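# Flip the long sand core and reseat it in mould

## Task

Reverse the long sand core lying in the mould so its ends swap places: its rounded nose must end up resting in the half-round notch and the core must be fully seated in its recess. Release the core once it is in place.

## Robot and tools

Robot: two arms, left_arm and right_arm, each with six joints and a two-finger gripper. Arm names are labels only; they do not match the left or right of any picture.

Scene frame (used in every result): origin on the table surface midway between the arms, +x out over the table, +z up, left_arm toward +y. Each result prints, per arm, the gripper point (end_effector_position, metres) and its orientation (end_effector_quat_wxyz). The gripper point sits between the finger pads, roughly 1 cm short of the fingertips; fingers extend along the gripper's +z and close along its y. Printed positions can be somewhat wrong, worse when the arm is stretched far.

Tool execute_actions. Argument actions is a list holding at most one item.
- Empty list []: nothing is commanded; the current state comes back.
- Motion item {"rows": [...], "steps": n}: n is 1 to 15 control steps (default 15, each 1/30 s). rows holds 1 to 15 rows; one row is used per step and the final row repeats to fill the remaining steps.
- Wait item {"steps": n}: no rows, n up to 300; returns after n steps counted from the previous result (your reply time is included).
Optional pictures (true/false) chooses whether camera images come back; by default they do.
A refused call sends nothing to the robot.

Row layout: always 14 numbers, even when one arm stays put. First left_arm: waist, shoulder, elbow, wrist pitch, wrist yaw, wrist roll, opening; then right_arm in the same order. Joint entries are absolute target angles in radians, in the same convention as the Joint positions line, not offsets. Stated ranges per arm: waist -2.618 to 3.054, shoulder 0.000 to 3.142, elbow 0.000 to 3.142, wrist pitch -1.571 to 1.571, wrist yaw -1.571 to 1.571, wrist roll -2.094 to 2.094. True ends may differ by up to 0.036 rad either way. A target more than 0.036 rad beyond a stated end, and also farther out than the joint's last reported angle, gets the whole call refused. Targets beyond the true end are clipped there, and the result may print "joint sent to its limit" (possibly about an earlier action still running); missing that line does not prove there is more travel.

Opening is an absolute value from -1 (closed) to +1 (fully open, 0.094 m pad gap). grip_measured in results reports the actual finger opening on this same scale; each gripper's reading carries a fixed error of up to about 1 mm. Away from the extremes, fingers are driven to where grip_measured would equal your number. To hold something, command below its grip_measured: about 0.03 lower holds firmly, a smaller gap holds more gently. Pad force tops out around 50 to 62 N (less on some grippers, and less on very thin parts); first contact can spike briefly.

Motion limits: each step, a joint's sent target stays within a fixed lead of its measured angle (waist 0.202, shoulder 0.258, elbow 0.238, wrist pitch 0.573, wrist yaw and roll 0.522 rad), and if the targets would move the gripper more than 70 mm from where it is, all joint targets of that arm are pulled back proportionally. Distant targets therefore take several actions. Between calls the arms keep heading to the last row sent until everything has nearly stopped (slow or blocked counts as stopped) or a step is HELD; after that only a new action moves them further. Fingers mid-travel still finish opening or closing.

Result lines: Joint positions / Joint velocities give per-arm blocks of six joints (rad, rad/s) plus pad gap (m, m/s). "joint command not followed" means a clearance check altered or blocked some joint targets on some steps; the rest of the row still ran. HELD marks steps where all or part of your row was not sent. MOTOR HOT appears from 75 °C; OVER-TEMPERATURE FAULT reports a stop: at 90 °C that arm halts for 10 s (that threshold then disarms for 5 min), and at 100 °C the arm's motors and gripper go limp and it drops whatever it holds. Holding loads, even while you are thinking, builds heat, and heat partly carries into the next scene.

Tool zoom_image: camera is cam_high, cam_left_wrist or cam_right_wrist; region is [x0, y0, x1, y1] pixels of that camera's latest image, origin at top-left, no larger than 504 by 504. All three cameras produce 504x504 images; cam_high is a pinhole-type overhead view, the two wrist cameras are fisheye.

Tool finished_scene: pass scene, the number of the scene in progress. The goal must hold at that moment and afterward, so open the gripper and back away first. Sending a reply with no tool call ends everything.

Avoid: knocking or placing anything off the table (fails the task), letting the arms collide or shove each other hard (can end the scene), dropping the core, slipping, slamming, and forceful pushes. Occasional brief external tugs on a held part or nudges to loose objects may happen, so keep a secure grip while carrying. Time spent, including reply time and fault stops, matters, and smooth low-effort motion is preferred.

Each tool is called as name(argument=value, ...) on one line, values as JSON.

## Session

execute_actions(actions=[])

Scene clock: 0.00 s of 5200.00 s.
left_arm: end_effector_position=(+0.4126, +0.3542, +0.3665) grip_measured=+1.000 end_effector_quat_wxyz=(+0.228, +0.495, +0.620, +0.564) | right_arm: end_effector_position=(+0.2251, -0.3464, +0.1396) grip_measured=+1.000 end_effector_quat_wxyz=(+0.000, +0.561, +0.828, +0.025)
Joint positions: left_arm=[-0.265  1.247  1.297 -0.465 -0.869  1.536  0.094] | right_arm=[-0.176  1.384  1.183 -1.351 -0.048  0.95   0.094]
Joint velocities: left_arm=[ 0.007 -0.007  0.002 -0.051 -0.051 -0.022  0.   ] | right_arm=[-0.017 -0.007  0.002 -0.007  0.051  0.051  0.   ]

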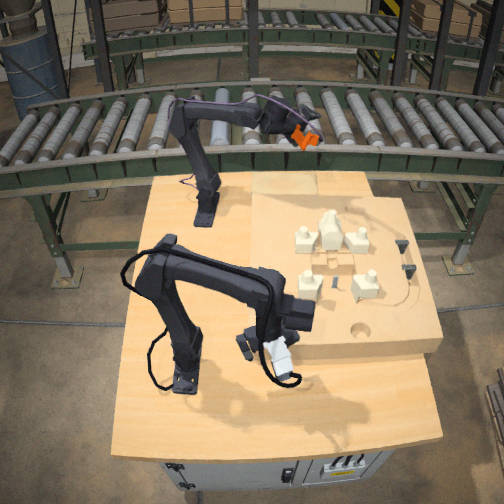

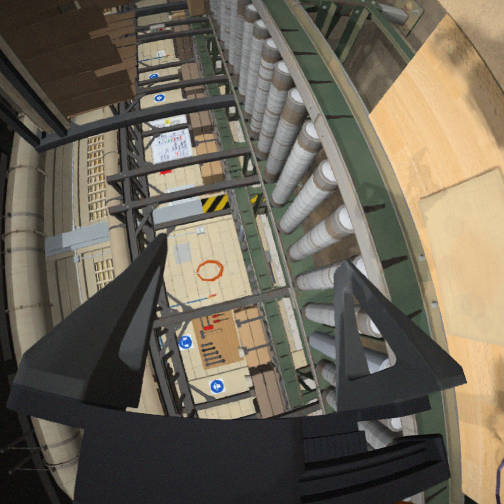

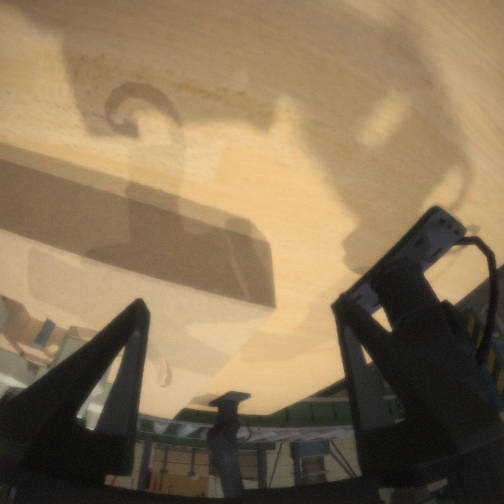

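zoom_image(camera="cam_high", region=[270, 190, 430, 350])

Region (270, 190, 430, 350) of cam_high's 504x504 image, scaled by 3.150, with more detail than that image has.

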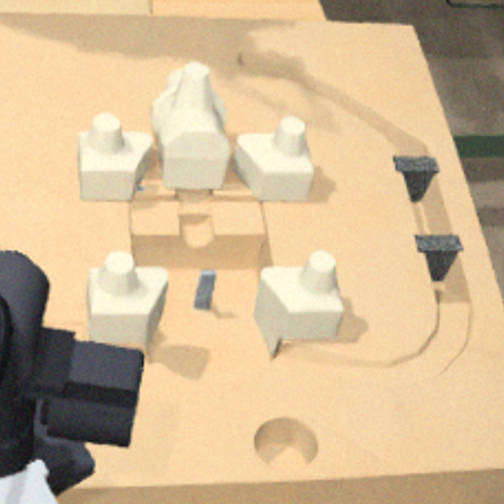

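execute_actions(actions=[{"rows": [[-0.27,1.27,1.32,-0.51,-0.82,1.45,1,-0.176,1.384,1.183,-1.351,-0.048,0.95,1],[-0.275,1.30,1.35,-0.57,-0.76,1.35,1,-0.176,1.384,1.183,-1.351,-0.048,0.95,1],[-0.28,1.34,1.38,-0.64,-0.69,1.22,1,-0.176,1.384,1.183,-1.351,-0.048,0.95,1],[-0.29,1.38,1.42,-0.72,-0.61,1.08,1,-0.176,1.384,1.183,-1.351,-0.048,0.95,1],[-0.30,1.43,1.46,-0.80,-0.52,0.92,1,-0.176,1.384,1.183,-1.351,-0.048,0.95,1],[-0.31,1.48,1.50,-0.89,-0.43,0.76,1,-0.176,1.384,1.183,-1.351,-0.048,0.95,1],[-0.32,1.53,1.55,-0.98,-0.33,0.59,1,-0.176,1.384,1.183,-1.351,-0.048,0.95,1],[-0.33,1.58,1.59,-1.07,-0.24,0.42,1,-0.176,1.384,1.183,-1.351,-0.048,0.95,1],[-0.34,1.62,1.63,-1.15,-0.15,0.27,1,-0.176,1.384,1.183,-1.351,-0.048,0.95,1],[-0.345,1.66,1.66,-1.22,-0.08,0.14,1,-0.176,1.384,1.183,-1.351,-0.048,0.95,1],[-0.35,1.7,1.7,-1.3,0,0,1,-0.176,1.384,1.183,-1.351,-0.048,0.95,1]], "steps": 15}], pictures=false)

execute_actions(actions=[{"steps": 45}])

Scene clock: 36.70 s of 5200.00 s.
left_arm: end_effector_position=(+0.4026, +0.2009, +0.1907) grip_measured=+1.000 end_effector_quat_wxyz=(+0.183, +0.407, +0.893, +0.061) | right_arm: end_effector_position=(+0.2252, -0.3461, +0.1396) grip_measured=+1.000 end_effector_quat_wxyz=(-0.000, +0.561, +0.828, +0.026)
Joint positions: left_arm=[-0.35   1.726  1.653 -1.135 -0.14   0.397  0.094] | right_arm=[-0.176  1.384  1.183 -1.351 -0.05   0.95   0.094]
Joint velocities: left_arm=[-0.076  0.349 -0.007 -1.297  0.96  -2.586  0.   ] | right_arm=[-0.007 -0.002  0.027 -0.022  0.125 -0.066  0.   ]
Steps of this call (steps 1 to 90: nothing new was sent; then 33.20 s passed at rest; steps 91 to 105: all 15 steps of this action). Readings (joint positions):
91: left_arm=[-0.265 1.248 1.297 -0.468 -0.864 1.527] | right_arm=[-0.176 1.384 1.183 -1.351 -0.048 0.950]
92: left_arm=[-0.265 1.253 1.302 -0.482 -0.850 1.501] | right_arm=[-0.176 1.384 1.183 -1.351 -0.048 0.950]
94: left_arm=[-0.267 1.290 1.342 -0.547 -0.792 1.393] | right_arm=[-0.176 1.384 1.183 -1.351 -0.049 0.950]
98: left_arm=[-0.297 1.461 1.498 -0.746 -0.567 1.038] | right_arm=[-0.176 1.384 1.183 -1.351 -0.049 0.950]
105: the state above

Scene clock: 38.20 s of 5200.00 s.
left_arm: end_effector_position=(+0.3623, +0.1947, +0.1833) grip_measured=+1.000 end_effector_quat_wxyz=(+0.110, +0.242, +0.964, -0.024) | right_arm: end_effector_position=(+0.2252, -0.3461, +0.1396) grip_measured=+1.000 end_effector_quat_wxyz=(-0.000, +0.561, +0.828, +0.026)
Joint positions: left_arm=[-0.351  1.725  1.669 -1.288 -0.005  0.008  0.094] | right_arm=[-0.176  1.384  1.183 -1.351 -0.05   0.95   0.094]
Joint velocities: left_arm=[ 0.002  0.017  0.012  0.051  0.037 -0.051  0.   ] | right_arm=[ 0.002 -0.027 -0.017 -0.022  0.037 -0.037  0.   ]
Steps of this call (steps 1 to 45: the robot went on to your last target). Readings (joint positions):
1: left_arm=[-0.351 1.734 1.653 -1.171 -0.111 0.319] | right_arm=[-0.176 1.384 1.183 -1.351 -0.050 0.950]
2: left_arm=[-0.351 1.736 1.653 -1.199 -0.089 0.257] | right_arm=[-0.176 1.384 1.183 -1.351 -0.050 0.950]
4: left_arm=[-0.351 1.733 1.657 -1.238 -0.059 0.167] | right_arm=[-0.176 1.384 1.183 -1.351 -0.050 0.950]
8: left_arm=[-0.351 1.726 1.667 -1.269 -0.027 0.073] | right_arm=[-0.176 1.384 1.183 -1.351 -0.050 0.950]
45: the state above
All arms were judged still, so your last target was given up. Only a new action makes them travel on or press farther. Fingers that are still opening or closing keep moving.

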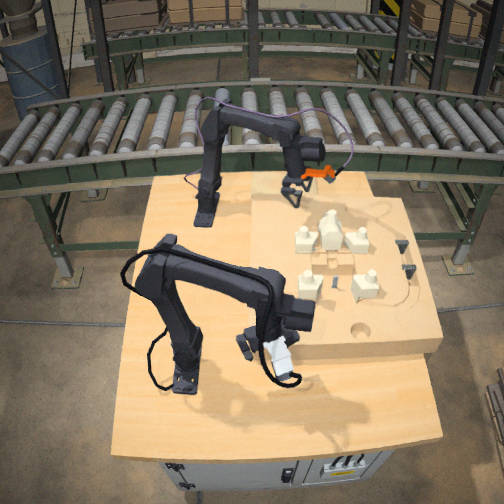

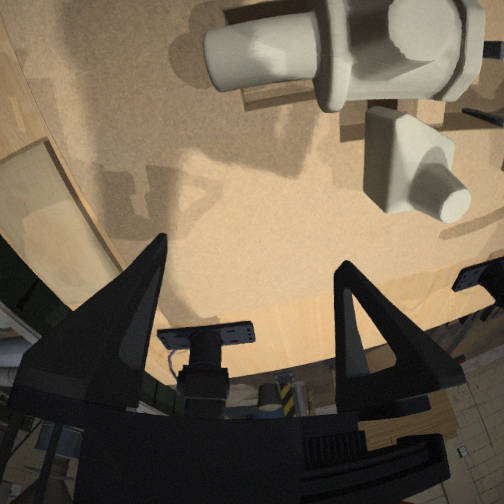

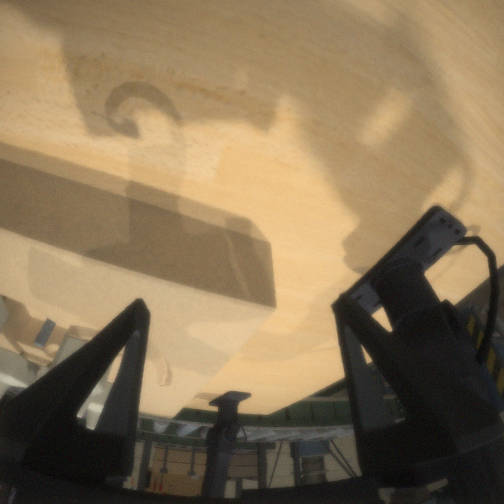

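execute_actions(actions=[{"rows": [[-0.352,1.71,1.72,-1.31,0,0,1,-0.176,1.384,1.183,-1.351,-0.048,0.95,1],[-0.355,1.72,1.75,-1.32,0,0,1,-0.176,1.384,1.183,-1.351,-0.048,0.95,1],[-0.36,1.74,1.79,-1.33,0,0,1,-0.176,1.384,1.183,-1.351,-0.048,0.95,1],[-0.365,1.76,1.84,-1.34,0,0,1,-0.176,1.384,1.183,-1.351,-0.048,0.95,1],[-0.37,1.79,1.89,-1.36,0,0,1,-0.176,1.384,1.183,-1.351,-0.048,0.95,1],[-0.375,1.82,1.94,-1.38,0,0,1,-0.176,1.384,1.183,-1.351,-0.048,0.95,1],[-0.38,1.85,1.99,-1.39,0,0,1,-0.176,1.384,1.183,-1.351,-0.048,0.95,1],[-0.385,1.88,2.04,-1.41,0,0,1,-0.176,1.384,1.183,-1.351,-0.048,0.95,1],[-0.39,1.91,2.08,-1.42,0,0,1,-0.176,1.384,1.183,-1.351,-0.048,0.95,1],[-0.395,1.93,2.12,-1.43,0,0,1,-0.176,1.384,1.183,-1.351,-0.048,0.95,1],[-0.398,1.95,2.15,-1.44,0,0,1,-0.176,1.384,1.183,-1.351,-0.048,0.95,1],[-0.40,1.965,2.17,-1.45,0,0,1,-0.176,1.384,1.183,-1.351,-0.048,0.95,1],[-0.40,1.975,2.18,-1.46,0,0,1,-0.176,1.384,1.183,-1.351,-0.048,0.95,1]], "steps": 15}], pictures=false)

execute_actions(actions=[{"steps": 20}])

Scene clock: 72.97 s of 5200.00 s.
left_arm: end_effector_position=(+0.4169, +0.1438, +0.2335) grip_measured=+1.000 end_effector_quat_wxyz=(+0.171, +0.261, +0.949, -0.044) | right_arm: end_effector_position=(+0.2252, -0.3460, +0.1396) grip_measured=+1.000 end_effector_quat_wxyz=(-0.000, +0.561, +0.828, +0.027)
Joint positions: left_arm=[-0.395  1.962  2.146 -1.401 -0.004  0.007  0.094] | right_arm=[-0.176  1.384  1.183 -1.351 -0.05   0.95   0.094]
Joint velocities: left_arm=[-0.027  0.281  0.081 -0.198 -0.007  0.022  0.   ] | right_arm=[ 0.007 -0.012  0.002  0.007  0.007  0.007  0.   ]
Steps of this call (steps 1 to 90: nothing new was sent; then 31.27 s passed at rest; steps 91 to 105: all 15 steps of this action). Readings (joint positions):
91: left_arm=[-0.351 1.725 1.671 -1.290 -0.005 0.008] | right_arm=[-0.176 1.384 1.183 -1.351 -0.050 0.950]
92: left_arm=[-0.351 1.726 1.679 -1.297 -0.005 0.008] | right_arm=[-0.176 1.384 1.183 -1.351 -0.050 0.950]
94: left_arm=[-0.351 1.739 1.729 -1.320 -0.005 0.008] | right_arm=[-0.176 1.384 1.183 -1.351 -0.050 0.950]
98: left_arm=[-0.364 1.817 1.928 -1.357 -0.005 0.007] | right_arm=[-0.176 1.384 1.183 -1.351 -0.050 0.950]
105: the state above

Scene clock: 73.63 s of 5200.00 s.
left_arm: end_effector_position=(+0.4092, +0.1480, +0.2210) grip_measured=+1.000 end_effector_quat_wxyz=(+0.138, +0.262, +0.954, -0.035) | right_arm: end_effector_position=(+0.2252, -0.3460, +0.1396) grip_measured=+1.000 end_effector_quat_wxyz=(-0.000, +0.561, +0.828, +0.027)
Joint positions: left_arm=[-0.395  1.983  2.147 -1.448 -0.003  0.007  0.094] | right_arm=[-0.176  1.384  1.183 -1.351 -0.05   0.95   0.094]
Joint velocities: left_arm=[ 0.007 -0.002 -0.032 -0.022 -0.081  0.022  0.   ] | right_arm=[-0.007 -0.007 -0.012 -0.066 -0.007  0.022  0.   ]
Steps of this call (steps 1 to 20: the robot went on to your last target). Readings (joint positions):
1: left_arm=[-0.395 1.970 2.147 -1.408 -0.003 0.007] | right_arm=[-0.176 1.384 1.183 -1.351 -0.050 0.950]
2: left_arm=[-0.395 1.976 2.147 -1.416 -0.003 0.007] | right_arm=[-0.176 1.384 1.183 -1.351 -0.050 0.950]
4: left_arm=[-0.395 1.983 2.147 -1.429 -0.003 0.007] | right_arm=[-0.176 1.384 1.183 -1.351 -0.050 0.950]
8: left_arm=[-0.395 1.983 2.147 -1.442 -0.003 0.007] | right_arm=[-0.176 1.384 1.183 -1.351 -0.050 0.950]
20: the state above

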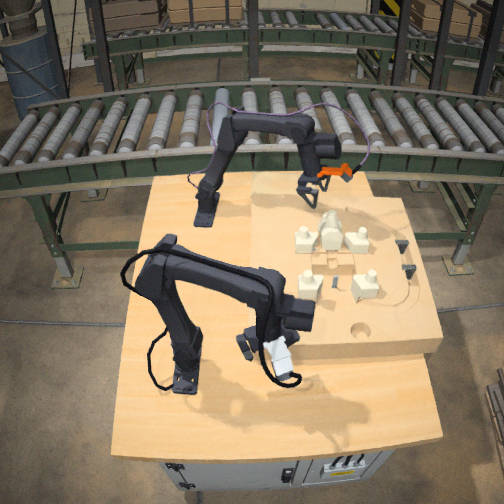

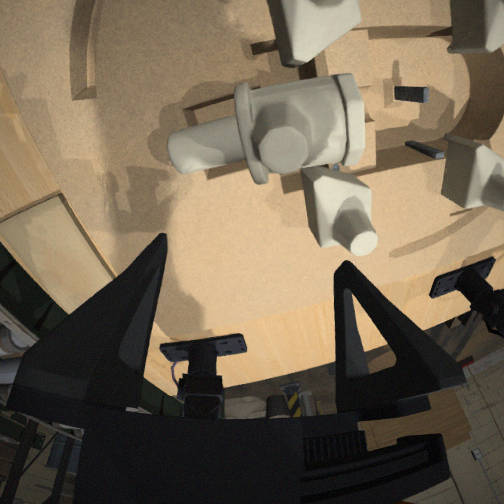

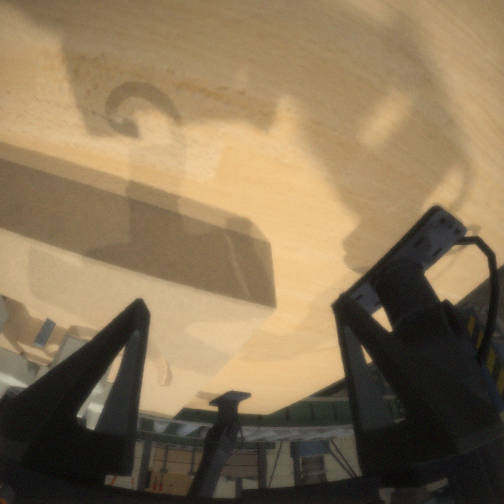

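zoom_image(camera="cam_high", region=[280, 150, 400, 270])

zoom_image(camera="cam_left_wrist", region=[150, 0, 450, 260])

Region (280, 150, 400, 270) of cam_high's 504x504 image, scaled by 4.200, with more detail than that image has.

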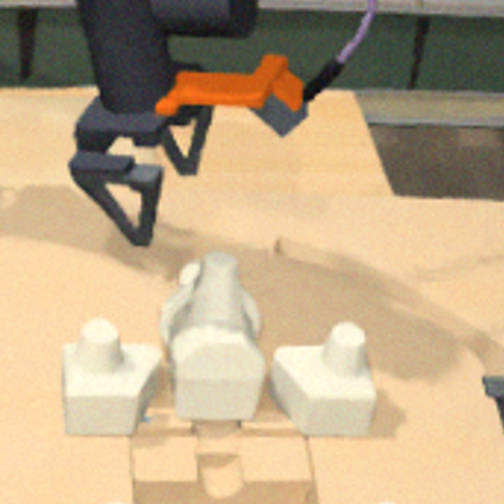

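Region (150, 0, 450, 260) of cam_left_wrist's 504x504 image, scaled by 1.680, with more detail than that image has; it fills the top 437 rows of this view, and the rest is white.

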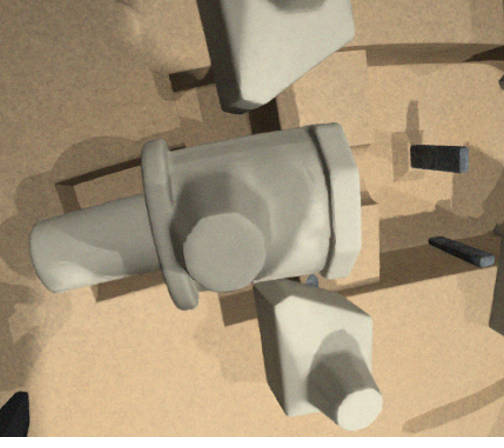

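execute_actions(actions=[{"rows": [[-0.40,1.98,2.19,-1.465,0,-0.04,1,-0.176,1.384,1.183,-1.351,-0.048,0.95,1],[-0.40,1.99,2.21,-1.47,0,-0.11,1,-0.176,1.384,1.183,-1.351,-0.048,0.95,1],[-0.40,2.005,2.23,-1.475,0,-0.2,1,-0.176,1.384,1.183,-1.351,-0.048,0.95,1],[-0.40,2.02,2.255,-1.48,0,-0.3,1,-0.176,1.384,1.183,-1.351,-0.048,0.95,1],[-0.40,2.04,2.28,-1.49,0,-0.41,1,-0.176,1.384,1.183,-1.351,-0.048,0.95,1],[-0.40,2.06,2.31,-1.50,0,-0.53,1,-0.176,1.384,1.183,-1.351,-0.048,0.95,1],[-0.40,2.085,2.34,-1.51,0,-0.65,1,-0.176,1.384,1.183,-1.351,-0.048,0.95,1],[-0.40,2.11,2.37,-1.52,0,-0.77,1,-0.176,1.384,1.183,-1.351,-0.048,0.95,1],[-0.40,2.135,2.40,-1.53,0,-0.89,1,-0.176,1.384,1.183,-1.351,-0.048,0.95,1],[-0.40,2.16,2.43,-1.54,0,-1.01,1,-0.176,1.384,1.183,-1.351,-0.048,0.95,1],[-0.40,2.18,2.455,-1.55,0,-1.13,1,-0.176,1.384,1.183,-1.351,-0.048,0.95,1],[-0.40,2.20,2.48,-1.56,0,-1.25,1,-0.176,1.384,1.183,-1.351,-0.048,0.95,1],[-0.40,2.215,2.50,-1.57,0,-1.37,1,-0.176,1.384,1.183,-1.351,-0.048,0.95,1],[-0.40,2.225,2.51,-1.58,0,-1.48,1,-0.176,1.384,1.183,-1.351,-0.048,0.95,1],[-0.40,2.23,2.515,-1.6,0,-1.575,1,-0.176,1.384,1.183,-1.351,-0.048,0.95,1]], "steps": 15}], pictures=false)

execute_actions(actions=[{"steps": 25}])

Scene clock: 122.33 s of 5200.00 s.
left_arm: end_effector_position=(+0.4481, +0.1247, +0.2140) grip_measured=+1.000 end_effector_quat_wxyz=(+0.106, -0.258, +0.954, -0.108) | right_arm: end_effector_position=(+0.2252, -0.3460, +0.1396) grip_measured=+1.000 end_effector_quat_wxyz=(-0.000, +0.561, +0.828, +0.027)
Joint positions: left_arm=[-0.395  2.209  2.467 -1.525 -0.001 -1.058  0.094] | right_arm=[-0.176  1.384  1.183 -1.351 -0.05   0.95   0.094]
Joint velocities: left_arm=[-0.007  0.466  0.266 -0.11   0.007 -2.777  0.   ] | right_arm=[-0.012 -0.002 -0.007 -0.051 -0.051 -0.022  0.   ]
joint sent to its limit (left arm) — the command would take joint 4 (wrist pitch) past its lower limit, so that joint was sent only as far as its limit.
Steps of this call (steps 1 to 15: the robot went on to your last target; steps 16 to 90: nothing new was sent; then 45.20 s passed at rest; steps 91 to 105: all 15 steps of this action). Readings (joint positions):
91: left_arm=[-0.395 1.983 2.148 -1.450 -0.003 0.003] | right_arm=[-0.176 1.384 1.183 -1.351 -0.050 0.950]
92: left_arm=[-0.395 1.985 2.154 -1.453 -0.003 -0.014] | right_arm=[-0.176 1.384 1.183 -1.351 -0.050 0.950]
94: left_arm=[-0.395 1.997 2.185 -1.464 -0.003 -0.087] | right_arm=[-0.176 1.384 1.183 -1.351 -0.050 0.950]
98: left_arm=[-0.395 2.054 2.295 -1.482 -0.003 -0.378] | right_arm=[-0.176 1.384 1.183 -1.351 -0.050 0.950]
105: the state above

Scene clock: 123.17 s of 5200.00 s.
left_arm: end_effector_position=(+0.4458, +0.1256, +0.2007) grip_measured=+1.000 end_effector_quat_wxyz=(+0.063, -0.491, +0.862, -0.110) | right_arm: end_effector_position=(+0.2252, -0.3460, +0.1396) grip_measured=+1.000 end_effector_quat_wxyz=(-0.000, +0.561, +0.828, +0.027)
Joint positions: left_arm=[-0.395  2.245  2.485 -1.557  0.001 -1.566  0.094] | right_arm=[-0.176  1.384  1.183 -1.351 -0.05   0.95   0.094]
Joint velocities: left_arm=[ 0.002 -0.017 -0.007 -0.007  0.051 -0.051  0.   ] | right_arm=[-0.012 -0.002  0.017 -0.022 -0.007 -0.007  0.   ]
joint sent to its limit (left arm) — the command would take joint 4 (wrist pitch) past its lower limit, so that joint was sent only as far as its limit.
Steps of this call (steps 1 to 25: the robot went on to your last target). Readings (joint positions):
1: left_arm=[-0.395 2.223 2.473 -1.530 -0.001 -1.155] | right_arm=[-0.176 1.384 1.183 -1.351 -0.050 0.950]
2: left_arm=[-0.395 2.233 2.475 -1.535 -0.000 -1.238] | right_arm=[-0.176 1.384 1.183 -1.351 -0.050 0.950]
4: left_arm=[-0.395 2.244 2.475 -1.545 0.000 -1.359] | right_arm=[-0.176 1.384 1.183 -1.351 -0.050 0.950]
8: left_arm=[-0.395 2.245 2.480 -1.556 0.001 -1.484] | right_arm=[-0.176 1.384 1.183 -1.351 -0.050 0.950]
25: the state above

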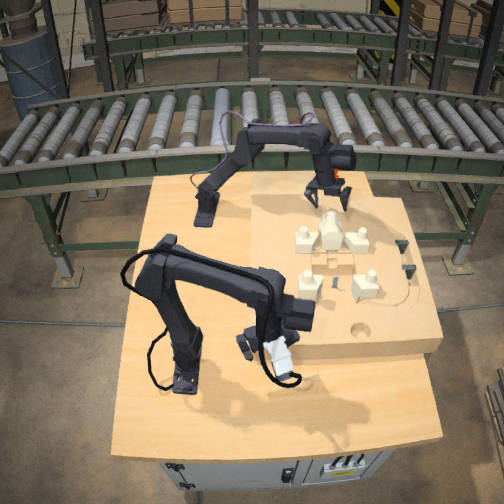

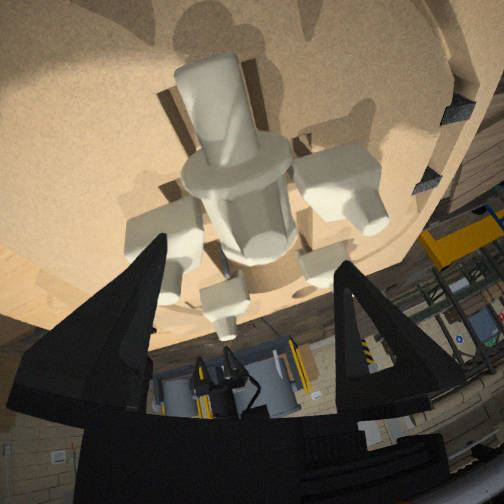

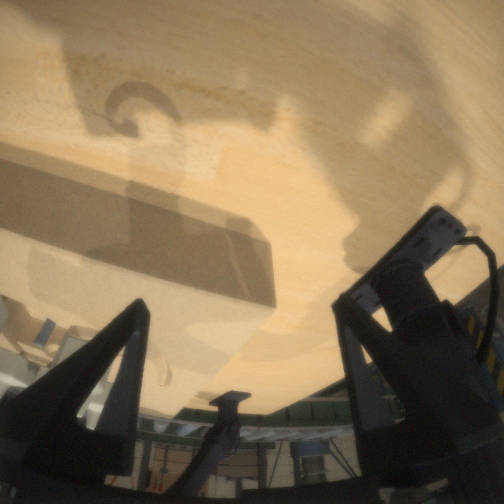

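zoom_image(camera="cam_high", region=[280, 160, 400, 280])

Region (280, 160, 400, 280) of cam_high's 504x504 image, scaled by 4.200, with more detail than that image has.

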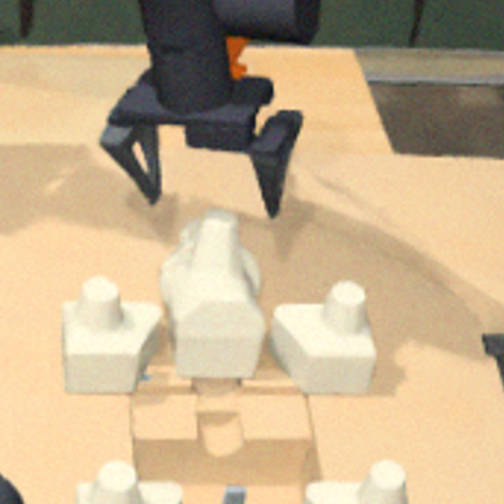

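execute_actions(actions=[{"rows": [[-0.403,2.231,2.512,-1.565,0,-1.575,0.9,-0.176,1.384,1.183,-1.351,-0.048,0.95,1],[-0.407,2.233,2.506,-1.56,0,-1.575,0.8,-0.176,1.384,1.183,-1.351,-0.048,0.95,1],[-0.411,2.235,2.498,-1.553,0,-1.575,0.7,-0.176,1.384,1.183,-1.351,-0.048,0.95,1],[-0.414,2.238,2.489,-1.546,0,-1.575,0.6,-0.176,1.384,1.183,-1.351,-0.048,0.95,1],[-0.417,2.241,2.479,-1.538,0,-1.575,0.5,-0.176,1.384,1.183,-1.351,-0.048,0.95,1],[-0.417,2.244,2.468,-1.53,0,-1.575,0.5,-0.176,1.384,1.183,-1.351,-0.048,0.95,1],[-0.417,2.248,2.457,-1.522,0,-1.575,0.5,-0.176,1.384,1.183,-1.351,-0.048,0.95,1],[-0.417,2.251,2.446,-1.514,0,-1.575,0.5,-0.176,1.384,1.183,-1.351,-0.048,0.95,1],[-0.417,2.254,2.436,-1.506,0,-1.575,0.5,-0.176,1.384,1.183,-1.351,-0.048,0.95,1],[-0.417,2.257,2.427,-1.499,0,-1.575,0.5,-0.176,1.384,1.183,-1.351,-0.048,0.95,1],[-0.417,2.259,2.419,-1.493,0,-1.575,0.5,-0.176,1.384,1.183,-1.351,-0.048,0.95,1],[-0.417,2.261,2.413,-1.488,0,-1.575,0.5,-0.176,1.384,1.183,-1.351,-0.048,0.95,1],[-0.417,2.262,2.41,-1.485,0,-1.575,0.5,-0.176,1.384,1.183,-1.351,-0.048,0.95,1]], "steps": 15}], pictures=false)

execute_actions(actions=[{"steps": 12}])

Scene clock: 181.07 s of 5200.00 s.
left_arm: end_effector_position=(+0.4452, +0.1168, +0.1802) grip_measured=+0.502 end_effector_quat_wxyz=(+0.054, -0.486, +0.867, -0.099) | right_arm: end_effector_position=(+0.2252, -0.3460, +0.1396) grip_measured=+1.000 end_effector_quat_wxyz=(-0.000, +0.561, +0.828, +0.027)
Joint positions: left_arm=[-0.412  2.258  2.425 -1.512  0.002 -1.569  0.071] | right_arm=[-0.176  1.384  1.183 -1.351 -0.05   0.95   0.094]
Joint velocities: left_arm=[-0.012  0.115 -0.09   0.125  0.037 -0.051 -0.001] | right_arm=[-0.022  0.002 -0.012 -0.007 -0.007 -0.007  0.   ]
joint sent to its limit (left arm) — the command would take joint 4 (wrist pitch) past its lower limit, so that joint was sent only as far as its limit.
Steps of this call (steps 1 to 30: the robot went on to your last target; steps 31 to 90: nothing new was sent; then 54.40 s passed at rest; steps 91 to 105: all 15 steps of this action). Readings (joint positions):
91: left_arm=[-0.395 2.245 2.485 -1.557 0.001 -1.568] | right_arm=[-0.176 1.384 1.183 -1.351 -0.050 0.950]
92: left_arm=[-0.395 2.245 2.485 -1.557 0.001 -1.568] | right_arm=[-0.176 1.384 1.183 -1.351 -0.050 0.950]
94: left_arm=[-0.397 2.245 2.485 -1.557 0.001 -1.569] | right_arm=[-0.176 1.384 1.183 -1.351 -0.050 0.950]
98: left_arm=[-0.407 2.245 2.478 -1.546 0.001 -1.569] | right_arm=[-0.176 1.384 1.183 -1.351 -0.050 0.950]
105: the state above

Scene clock: 181.47 s of 5200.00 s.
left_arm: end_effector_position=(+0.4477, +0.1152, +0.1753) grip_measured=+0.502 end_effector_quat_wxyz=(+0.054, -0.486, +0.867, -0.098) | right_arm: end_effector_position=(+0.2252, -0.3460, +0.1396) grip_measured=+1.000 end_effector_quat_wxyz=(-0.000, +0.561, +0.828, +0.027)
Joint positions: left_arm=[-0.412  2.267  2.419 -1.498  0.002 -1.569  0.071] | right_arm=[-0.176  1.384  1.183 -1.351 -0.05   0.95   0.094]
Joint velocities: left_arm=[-0.007  0.007 -0.007  0.081 -0.022  0.037 -0.001] | right_arm=[-0.017 -0.002 -0.007 -0.022 -0.051  0.022  0.   ]
Steps of this call (steps 1 to 12: the robot went on to your last target). Readings (joint positions):
1: left_arm=[-0.412 2.262 2.422 -1.509 0.002 -1.569] | right_arm=[-0.176 1.384 1.183 -1.351 -0.050 0.950]
2: left_arm=[-0.412 2.265 2.420 -1.507 0.002 -1.569] | right_arm=[-0.176 1.384 1.183 -1.351 -0.050 0.950]
4: left_arm=[-0.412 2.267 2.419 -1.504 0.002 -1.569] | right_arm=[-0.176 1.384 1.183 -1.351 -0.050 0.950]
8: left_arm=[-0.412 2.267 2.419 -1.499 0.002 -1.569] | right_arm=[-0.176 1.384 1.183 -1.351 -0.050 0.950]
12: the state above

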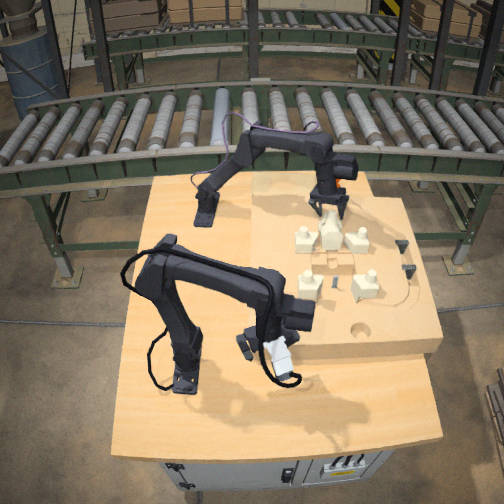

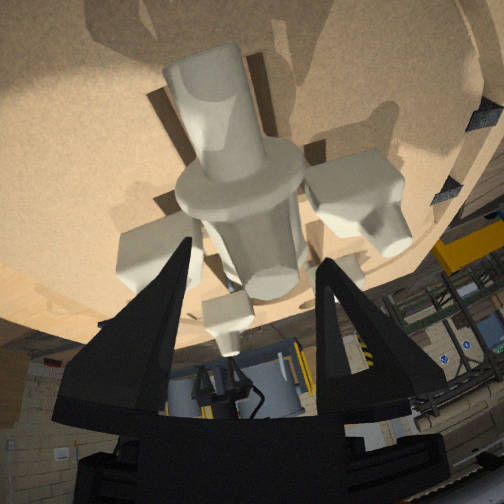

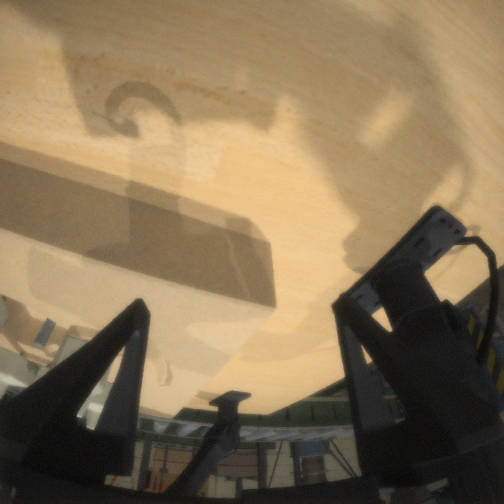

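execute_actions(actions=[{"rows": [[-0.417,2.263,2.407,-1.481,0,-1.575,0.5,-0.176,1.384,1.183,-1.351,-0.048,0.95,1],[-0.417,2.264,2.402,-1.476,0,-1.575,0.45,-0.176,1.384,1.183,-1.351,-0.048,0.95,1],[-0.417,2.265,2.397,-1.47,0,-1.575,0.4,-0.176,1.384,1.183,-1.351,-0.048,0.95,1],[-0.417,2.266,2.392,-1.464,0,-1.575,0.35,-0.176,1.384,1.183,-1.351,-0.048,0.95,1],[-0.417,2.267,2.387,-1.458,0,-1.575,0.3,-0.176,1.384,1.183,-1.351,-0.048,0.95,1],[-0.417,2.268,2.382,-1.453,0,-1.575,0.25,-0.176,1.384,1.183,-1.351,-0.048,0.95,1],[-0.417,2.268,2.378,-1.449,0,-1.575,0.2,-0.176,1.384,1.183,-1.351,-0.048,0.95,1],[-0.417,2.268,2.376,-1.446,0,-1.575,0.15,-0.176,1.384,1.183,-1.351,-0.048,0.95,1],[-0.417,2.268,2.376,-1.446,0,-1.575,0.1,-0.176,1.384,1.183,-1.351,-0.048,0.95,1],[-0.417,2.268,2.376,-1.446,0,-1.575,0.05,-0.176,1.384,1.183,-1.351,-0.048,0.95,1],[-0.417,2.268,2.376,-1.446,0,-1.575,0.0,-0.176,1.384,1.183,-1.351,-0.048,0.95,1]], "steps": 15}])

Scene clock: 196.27 s of 5200.00 s.
left_arm: end_effector_position=(+0.4510, +0.1132, +0.1679) grip_measured=+0.002 end_effector_quat_wxyz=(+0.055, -0.486, +0.867, -0.100) | right_arm: end_effector_position=(+0.2252, -0.3460, +0.1396) grip_measured=+1.000 end_effector_quat_wxyz=(-0.000, +0.561, +0.828, +0.027)
Joint positions: left_arm=[-0.412  2.267  2.387 -1.462  0.002 -1.569  0.047] | right_arm=[-0.176  1.384  1.183 -1.351 -0.05   0.95   0.094]
Joint velocities: left_arm=[-0.007 -0.017 -0.007  0.022 -0.037  0.007  0.001] | right_arm=[-0.007 -0.002 -0.007  0.051  0.022  0.051  0.   ]
Steps of this call (steps 1 to 30: the robot went on to your last target; steps 31 to 90: nothing new was sent; then 11.30 s passed at rest; steps 91 to 105: all 15 steps of this action). Readings (joint positions):
91: left_arm=[-0.412 2.267 2.419 -1.497 0.002 -1.569] | right_arm=[-0.176 1.384 1.183 -1.351 -0.050 0.950]
92: left_arm=[-0.412 2.267 2.419 -1.496 0.002 -1.569] | right_arm=[-0.176 1.384 1.183 -1.351 -0.050 0.950]
94: left_arm=[-0.412 2.267 2.417 -1.490 0.002 -1.569] | right_arm=[-0.176 1.384 1.183 -1.351 -0.050 0.950]
98: left_arm=[-0.412 2.267 2.396 -1.474 0.002 -1.569] | right_arm=[-0.176 1.384 1.183 -1.351 -0.050 0.950]
105: the state above

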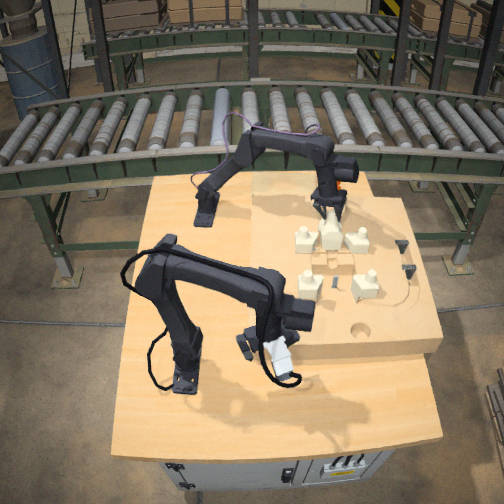

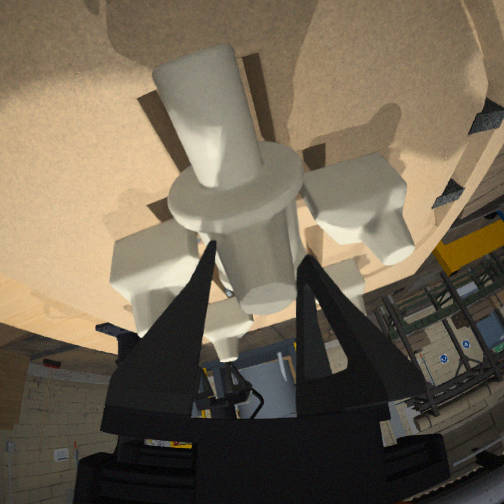

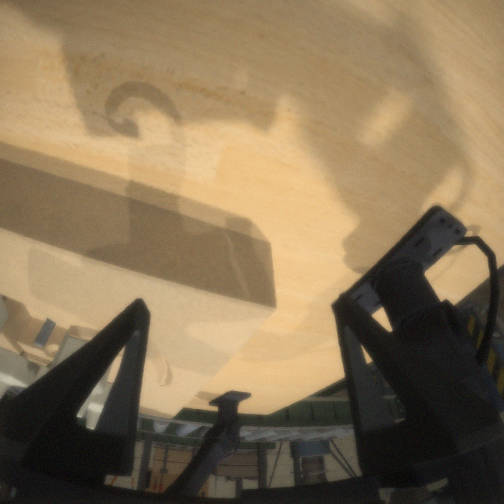

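zoom_image(camera="cam_high", region=[290, 170, 380, 260])

zoom_image(camera="cam_left_wrist", region=[160, 180, 360, 380])

Region (290, 170, 380, 260) of cam_high's 504x504 image, scaled by 5.600, with more detail than that image has.

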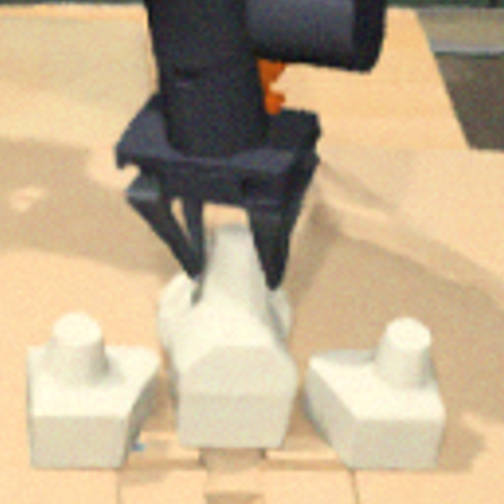

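Region (160, 180, 360, 380) of cam_left_wrist's 504x504 image, scaled by 2.520, with more detail than that image has.

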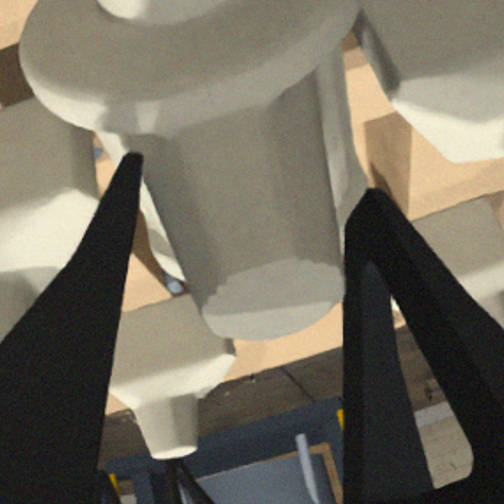

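execute_actions(actions=[{"rows": [[-0.417,2.268,2.376,-1.446,0,-1.575,-0.04,-0.176,1.384,1.183,-1.351,-0.048,0.95,1],[-0.417,2.268,2.376,-1.446,0,-1.575,-0.08,-0.176,1.384,1.183,-1.351,-0.048,0.95,1],[-0.417,2.268,2.376,-1.446,0,-1.575,-0.12,-0.176,1.384,1.183,-1.351,-0.048,0.95,1],[-0.417,2.268,2.376,-1.446,0,-1.575,-0.15,-0.176,1.384,1.183,-1.351,-0.048,0.95,1],[-0.417,2.268,2.376,-1.446,0,-1.575,-0.18,-0.176,1.384,1.183,-1.351,-0.048,0.95,1],[-0.417,2.268,2.376,-1.446,0,-1.575,-0.21,-0.176,1.384,1.183,-1.351,-0.048,0.95,1],[-0.417,2.268,2.376,-1.446,0,-1.575,-0.24,-0.176,1.384,1.183,-1.351,-0.048,0.95,1],[-0.417,2.268,2.376,-1.446,0,-1.575,-0.26,-0.176,1.384,1.183,-1.351,-0.048,0.95,1],[-0.417,2.268,2.376,-1.446,0,-1.575,-0.28,-0.176,1.384,1.183,-1.351,-0.048,0.95,1],[-0.417,2.268,2.376,-1.446,0,-1.575,-0.30,-0.176,1.384,1.183,-1.351,-0.048,0.95,1]], "steps": 15}])

Scene clock: 210.33 s of 5200.00 s.
left_arm: end_effector_position=(+0.4493, +0.1143, +0.1674) grip_measured=-0.227 end_effector_quat_wxyz=(+0.053, -0.486, +0.867, -0.096) | right_arm: end_effector_position=(+0.2252, -0.3460, +0.1396) grip_measured=+1.000 end_effector_quat_wxyz=(-0.000, +0.561, +0.828, +0.027)
Joint positions: left_arm=[-0.412  2.267  2.387 -1.47   0.002 -1.569  0.036] | right_arm=[-0.176  1.384  1.183 -1.351 -0.05   0.95   0.094]
Joint velocities: left_arm=[ 0.002  0.017 -0.002 -0.066 -0.066 -0.022 -0.   ] | right_arm=[-0.007  0.002 -0.012 -0.051 -0.037  0.007  0.   ]
Steps of this call (steps 1 to 15: the robot went on to your last target; steps 16 to 90: nothing new was sent; then 10.57 s passed at rest; steps 91 to 105: all 15 steps of this action). Readings (joint positions):
91: left_arm=[-0.412 2.267 2.387 -1.460 0.002 -1.569] | right_arm=[-0.176 1.384 1.183 -1.351 -0.050 0.950]
92: left_arm=[-0.412 2.267 2.387 -1.461 0.002 -1.569] | right_arm=[-0.176 1.384 1.183 -1.351 -0.050 0.950]
94: left_arm=[-0.412 2.267 2.387 -1.467 0.002 -1.569] | right_arm=[-0.176 1.384 1.183 -1.351 -0.050 0.950]
98: left_arm=[-0.412 2.267 2.387 -1.470 0.002 -1.569] | right_arm=[-0.176 1.384 1.183 -1.351 -0.050 0.950]
105: the state above

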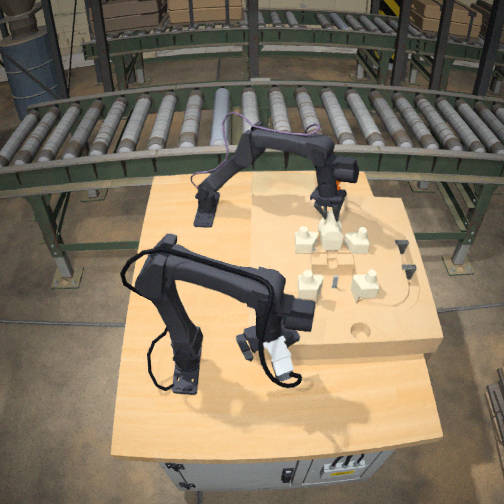

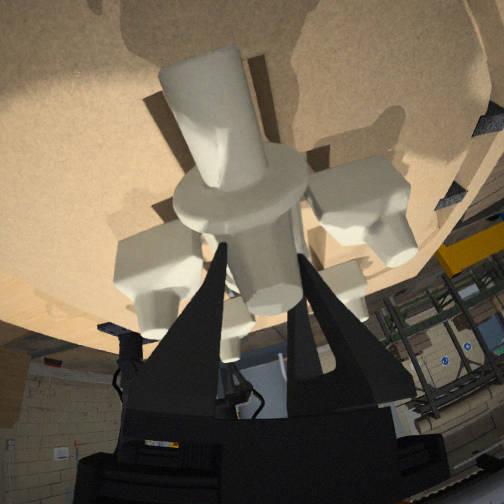

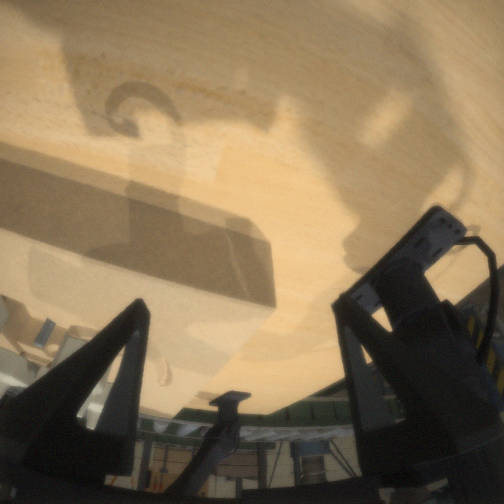

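execute_actions(actions=[{"rows": [[-0.417,2.268,2.40,-1.47,0,-1.575,-0.27,-0.176,1.384,1.183,-1.351,-0.048,0.95,1],[-0.417,2.268,2.415,-1.48,0,-1.575,-0.27,-0.176,1.384,1.183,-1.351,-0.048,0.95,1],[-0.417,2.268,2.425,-1.486,0,-1.575,-0.27,-0.176,1.384,1.183,-1.351,-0.048,0.95,1],[-0.417,2.268,2.435,-1.492,0,-1.575,-0.27,-0.176,1.384,1.183,-1.351,-0.048,0.95,1],[-0.417,2.269,2.446,-1.499,0,-1.575,-0.27,-0.176,1.384,1.183,-1.351,-0.048,0.95,1],[-0.417,2.27,2.458,-1.507,0,-1.575,-0.27,-0.176,1.384,1.183,-1.351,-0.048,0.95,1],[-0.417,2.271,2.47,-1.515,0,-1.575,-0.27,-0.176,1.384,1.183,-1.351,-0.048,0.95,1],[-0.417,2.272,2.482,-1.523,0,-1.575,-0.27,-0.176,1.384,1.183,-1.351,-0.048,0.95,1],[-0.417,2.273,2.494,-1.531,0,-1.575,-0.27,-0.176,1.384,1.183,-1.351,-0.048,0.95,1],[-0.417,2.274,2.506,-1.539,0,-1.575,-0.27,-0.176,1.384,1.183,-1.351,-0.048,0.95,1],[-0.417,2.275,2.517,-1.546,0,-1.575,-0.27,-0.176,1.384,1.183,-1.351,-0.048,0.95,1],[-0.417,2.276,2.527,-1.553,0,-1.575,-0.27,-0.176,1.384,1.183,-1.351,-0.048,0.95,1],[-0.417,2.276,2.535,-1.558,0,-1.575,-0.27,-0.176,1.384,1.183,-1.351,-0.048,0.95,1],[-0.417,2.276,2.541,-1.561,0,-1.575,-0.27,-0.176,1.384,1.183,-1.351,-0.048,0.95,1],[-0.417,2.276,2.545,-1.562,0,-1.575,-0.27,-0.176,1.384,1.183,-1.351,-0.048,0.95,1]], "steps": 15}], pictures=false)

execute_actions(actions=[{"steps": 10}])

Scene clock: 226.07 s of 5200.00 s.
left_arm: end_effector_position=(+0.4485, +0.1146, +0.1704) grip_measured=-0.227 end_effector_quat_wxyz=(+0.048, -0.487, +0.868, -0.088) | right_arm: end_effector_position=(+0.2252, -0.3460, +0.1396) grip_measured=+1.000 end_effector_quat_wxyz=(-0.000, +0.561, +0.828, +0.027)
Joint positions: left_arm=[-0.412  2.311  2.48  -1.54   0.003 -1.569  0.036] | right_arm=[-0.176  1.384  1.183 -1.351 -0.05   0.95   0.094]
Joint velocities: left_arm=[-0.012  0.051  0.144 -0.198  0.066  0.037 -0.001] | right_arm=[ 0.002 -0.012 -0.002 -0.125 -0.022 -0.037  0.   ]
Steps of this call (steps 1 to 15: the robot went on to your last target; steps 16 to 90: nothing new was sent; then 12.23 s passed at rest; steps 91 to 105: all 15 steps of this action). Readings (joint positions):
91: left_arm=[-0.412 2.267 2.387 -1.470 0.002 -1.569] | right_arm=[-0.176 1.384 1.183 -1.351 -0.050 0.950]
92: left_arm=[-0.412 2.267 2.387 -1.471 0.002 -1.569] | right_arm=[-0.176 1.384 1.183 -1.351 -0.050 0.950]
94: left_arm=[-0.412 2.268 2.388 -1.472 0.002 -1.569] | right_arm=[-0.176 1.384 1.183 -1.351 -0.050 0.950]
98: left_arm=[-0.412 2.284 2.420 -1.493 0.002 -1.569] | right_arm=[-0.176 1.384 1.183 -1.351 -0.050 0.950]
105: the state above

Scene clock: 226.40 s of 5200.00 s.
left_arm: end_effector_position=(+0.4470, +0.1154, +0.1722) grip_measured=-0.227 end_effector_quat_wxyz=(+0.047, -0.487, +0.868, -0.086) | right_arm: end_effector_position=(+0.2252, -0.3460, +0.1396) grip_measured=+1.000 end_effector_quat_wxyz=(-0.000, +0.561, +0.828, +0.027)
Joint positions: left_arm=[-0.412  2.312  2.491 -1.554  0.003 -1.569  0.036] | right_arm=[-0.176  1.384  1.183 -1.351 -0.05   0.95   0.094]
Joint velocities: left_arm=[ 0.002  0.012 -0.002 -0.022 -0.066 -0.066 -0.   ] | right_arm=[ 0.017 -0.022  0.002  0.037 -0.037 -0.007  0.   ]
Steps of this call (steps 1 to 10: the robot went on to your last target). Readings (joint positions):
1: left_arm=[-0.412 2.312 2.484 -1.546 0.003 -1.569] | right_arm=[-0.176 1.384 1.183 -1.351 -0.050 0.950]
2: left_arm=[-0.412 2.312 2.486 -1.550 0.003 -1.569] | right_arm=[-0.176 1.384 1.183 -1.351 -0.050 0.950]
4: left_arm=[-0.412 2.312 2.490 -1.553 0.003 -1.569] | right_arm=[-0.176 1.384 1.183 -1.351 -0.050 0.950]
8: left_arm=[-0.412 2.312 2.491 -1.554 0.003 -1.569] | right_arm=[-0.176 1.384 1.183 -1.351 -0.050 0.950]
10: the state above

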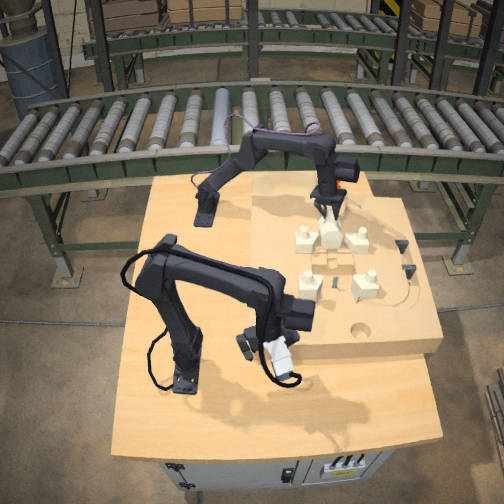

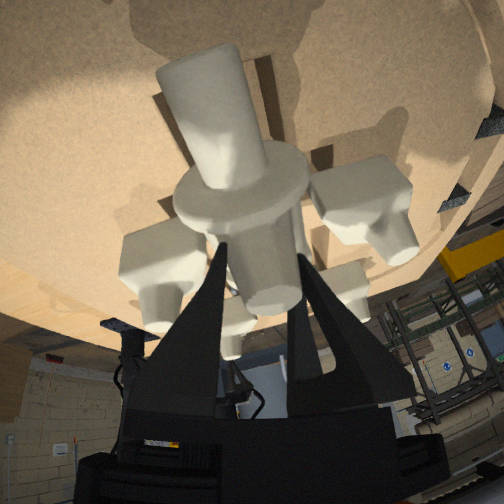

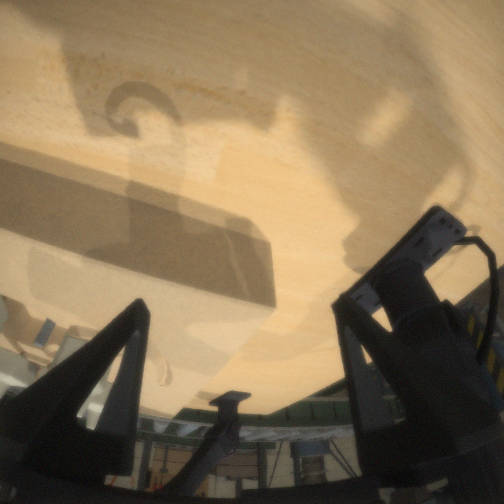

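execute_actions(actions=[{"rows": [[-0.417,2.265,2.545,-1.55,0,-1.575,-0.27,-0.176,1.384,1.183,-1.351,-0.048,0.95,1],[-0.417,2.255,2.545,-1.54,0,-1.575,-0.27,-0.176,1.384,1.183,-1.351,-0.048,0.95,1],[-0.417,2.247,2.545,-1.535,0,-1.575,-0.27,-0.176,1.384,1.183,-1.351,-0.048,0.95,1],[-0.417,2.24,2.545,-1.53,0,-1.575,-0.27,-0.176,1.384,1.183,-1.351,-0.048,0.95,1],[-0.417,2.233,2.545,-1.527,0,-1.575,-0.27,-0.176,1.384,1.183,-1.351,-0.048,0.95,1],[-0.417,2.226,2.545,-1.524,0,-1.575,-0.27,-0.176,1.384,1.183,-1.351,-0.048,0.95,1],[-0.417,2.219,2.545,-1.521,0,-1.575,-0.27,-0.176,1.384,1.183,-1.351,-0.048,0.95,1],[-0.417,2.212,2.545,-1.518,0,-1.575,-0.27,-0.176,1.384,1.183,-1.351,-0.048,0.95,1],[-0.417,2.205,2.545,-1.515,0,-1.575,-0.27,-0.176,1.384,1.183,-1.351,-0.048,0.95,1],[-0.417,2.198,2.545,-1.512,0,-1.575,-0.27,-0.176,1.384,1.183,-1.351,-0.048,0.95,1],[-0.417,2.191,2.545,-1.51,0,-1.575,-0.27,-0.176,1.384,1.183,-1.351,-0.048,0.95,1],[-0.417,2.184,2.545,-1.51,0,-1.575,-0.27,-0.176,1.384,1.183,-1.351,-0.048,0.95,1],[-0.417,2.178,2.545,-1.51,0,-1.575,-0.27,-0.176,1.384,1.183,-1.351,-0.048,0.95,1],[-0.417,2.173,2.545,-1.51,0,-1.575,-0.27,-0.176,1.384,1.183,-1.351,-0.048,0.95,1],[-0.417,2.17,2.545,-1.51,0,-1.575,-0.27,-0.176,1.384,1.183,-1.351,-0.048,0.95,1]], "steps": 15}], pictures=false)

execute_actions(actions=[{"steps": 10}])

Scene clock: 237.50 s of 5200.00 s.
left_arm: end_effector_position=(+0.4434, +0.1177, +0.2014) grip_measured=-0.226 end_effector_quat_wxyz=(+0.062, -0.485, +0.865, -0.114) | right_arm: end_effector_position=(+0.2252, -0.3460, +0.1396) grip_measured=+1.000 end_effector_quat_wxyz=(-0.000, +0.561, +0.828, +0.027)
Joint positions: left_arm=[-0.412  2.248  2.491 -1.553  0.003 -1.569  0.036] | right_arm=[-0.176  1.384  1.183 -1.351 -0.05   0.95   0.094]
Joint velocities: left_arm=[-0.002 -0.247  0.007 -0.051  0.051  0.022 -0.001] | right_arm=[-0.002  0.007 -0.007 -0.066 -0.037  0.022  0.   ]
Steps of this call (steps 1 to 30: the robot went on to your last target; steps 31 to 90: nothing new was sent; then 7.60 s passed at rest; steps 91 to 105: all 15 steps of this action). Readings (joint positions):
91: left_arm=[-0.412 2.312 2.491 -1.554 0.003 -1.569] | right_arm=[-0.176 1.384 1.183 -1.351 -0.050 0.950]
92: left_arm=[-0.412 2.312 2.491 -1.554 0.003 -1.569] | right_arm=[-0.176 1.384 1.183 -1.351 -0.050 0.950]
94: left_arm=[-0.412 2.312 2.491 -1.554 0.003 -1.569] | right_arm=[-0.176 1.384 1.183 -1.351 -0.050 0.950]
98: left_arm=[-0.412 2.305 2.491 -1.553 0.003 -1.569] | right_arm=[-0.176 1.384 1.183 -1.351 -0.050 0.950]
105: the state above

Scene clock: 237.83 s of 5200.00 s.
left_arm: end_effector_position=(+0.4413, +0.1189, +0.2136) grip_measured=-0.226 end_effector_quat_wxyz=(+0.069, -0.484, +0.863, -0.125) | right_arm: end_effector_position=(+0.2252, -0.3460, +0.1396) grip_measured=+1.000 end_effector_quat_wxyz=(-0.000, +0.561, +0.828, +0.027)
Joint positions: left_arm=[-0.412  2.221  2.491 -1.553  0.003 -1.569  0.036] | right_arm=[-0.176  1.384  1.183 -1.351 -0.05   0.95   0.094]
Joint velocities: left_arm=[ 0.002 -0.017  0.007  0.037  0.037 -0.007  0.   ] | right_arm=[ 0.022  0.002  0.027 -0.051  0.007 -0.007  0.   ]
Steps of this call (steps 1 to 10: the robot went on to your last target). Readings (joint positions):
1: left_arm=[-0.412 2.239 2.491 -1.553 0.003 -1.569] | right_arm=[-0.176 1.384 1.183 -1.351 -0.050 0.950]
2: left_arm=[-0.412 2.232 2.491 -1.553 0.003 -1.569] | right_arm=[-0.176 1.384 1.183 -1.351 -0.050 0.950]
4: left_arm=[-0.412 2.223 2.491 -1.553 0.003 -1.569] | right_arm=[-0.176 1.384 1.183 -1.351 -0.050 0.950]
8: left_arm=[-0.412 2.221 2.491 -1.553 0.003 -1.569] | right_arm=[-0.176 1.384 1.183 -1.351 -0.050 0.950]
10: the state above

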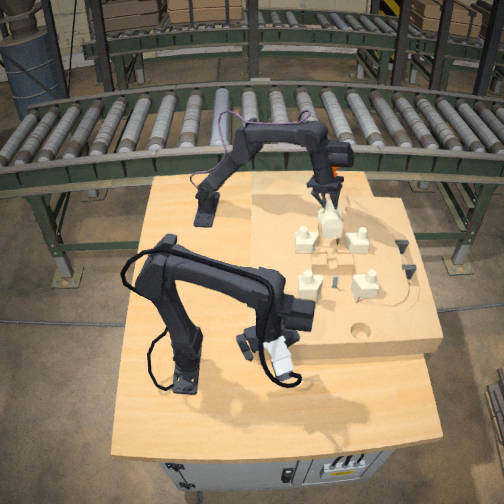

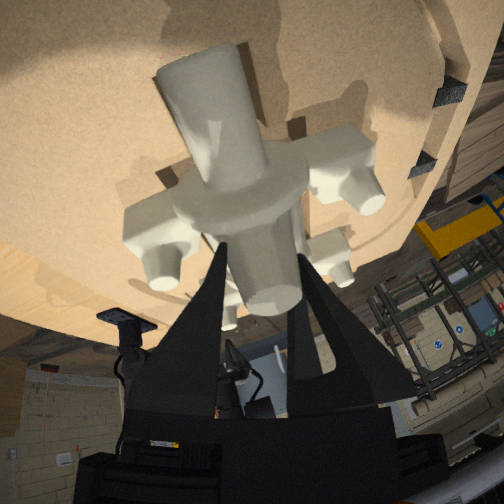

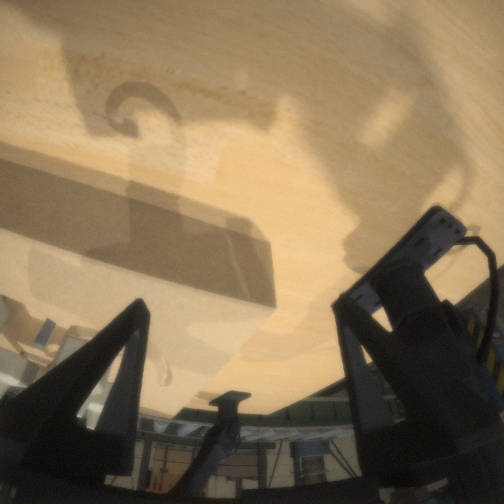

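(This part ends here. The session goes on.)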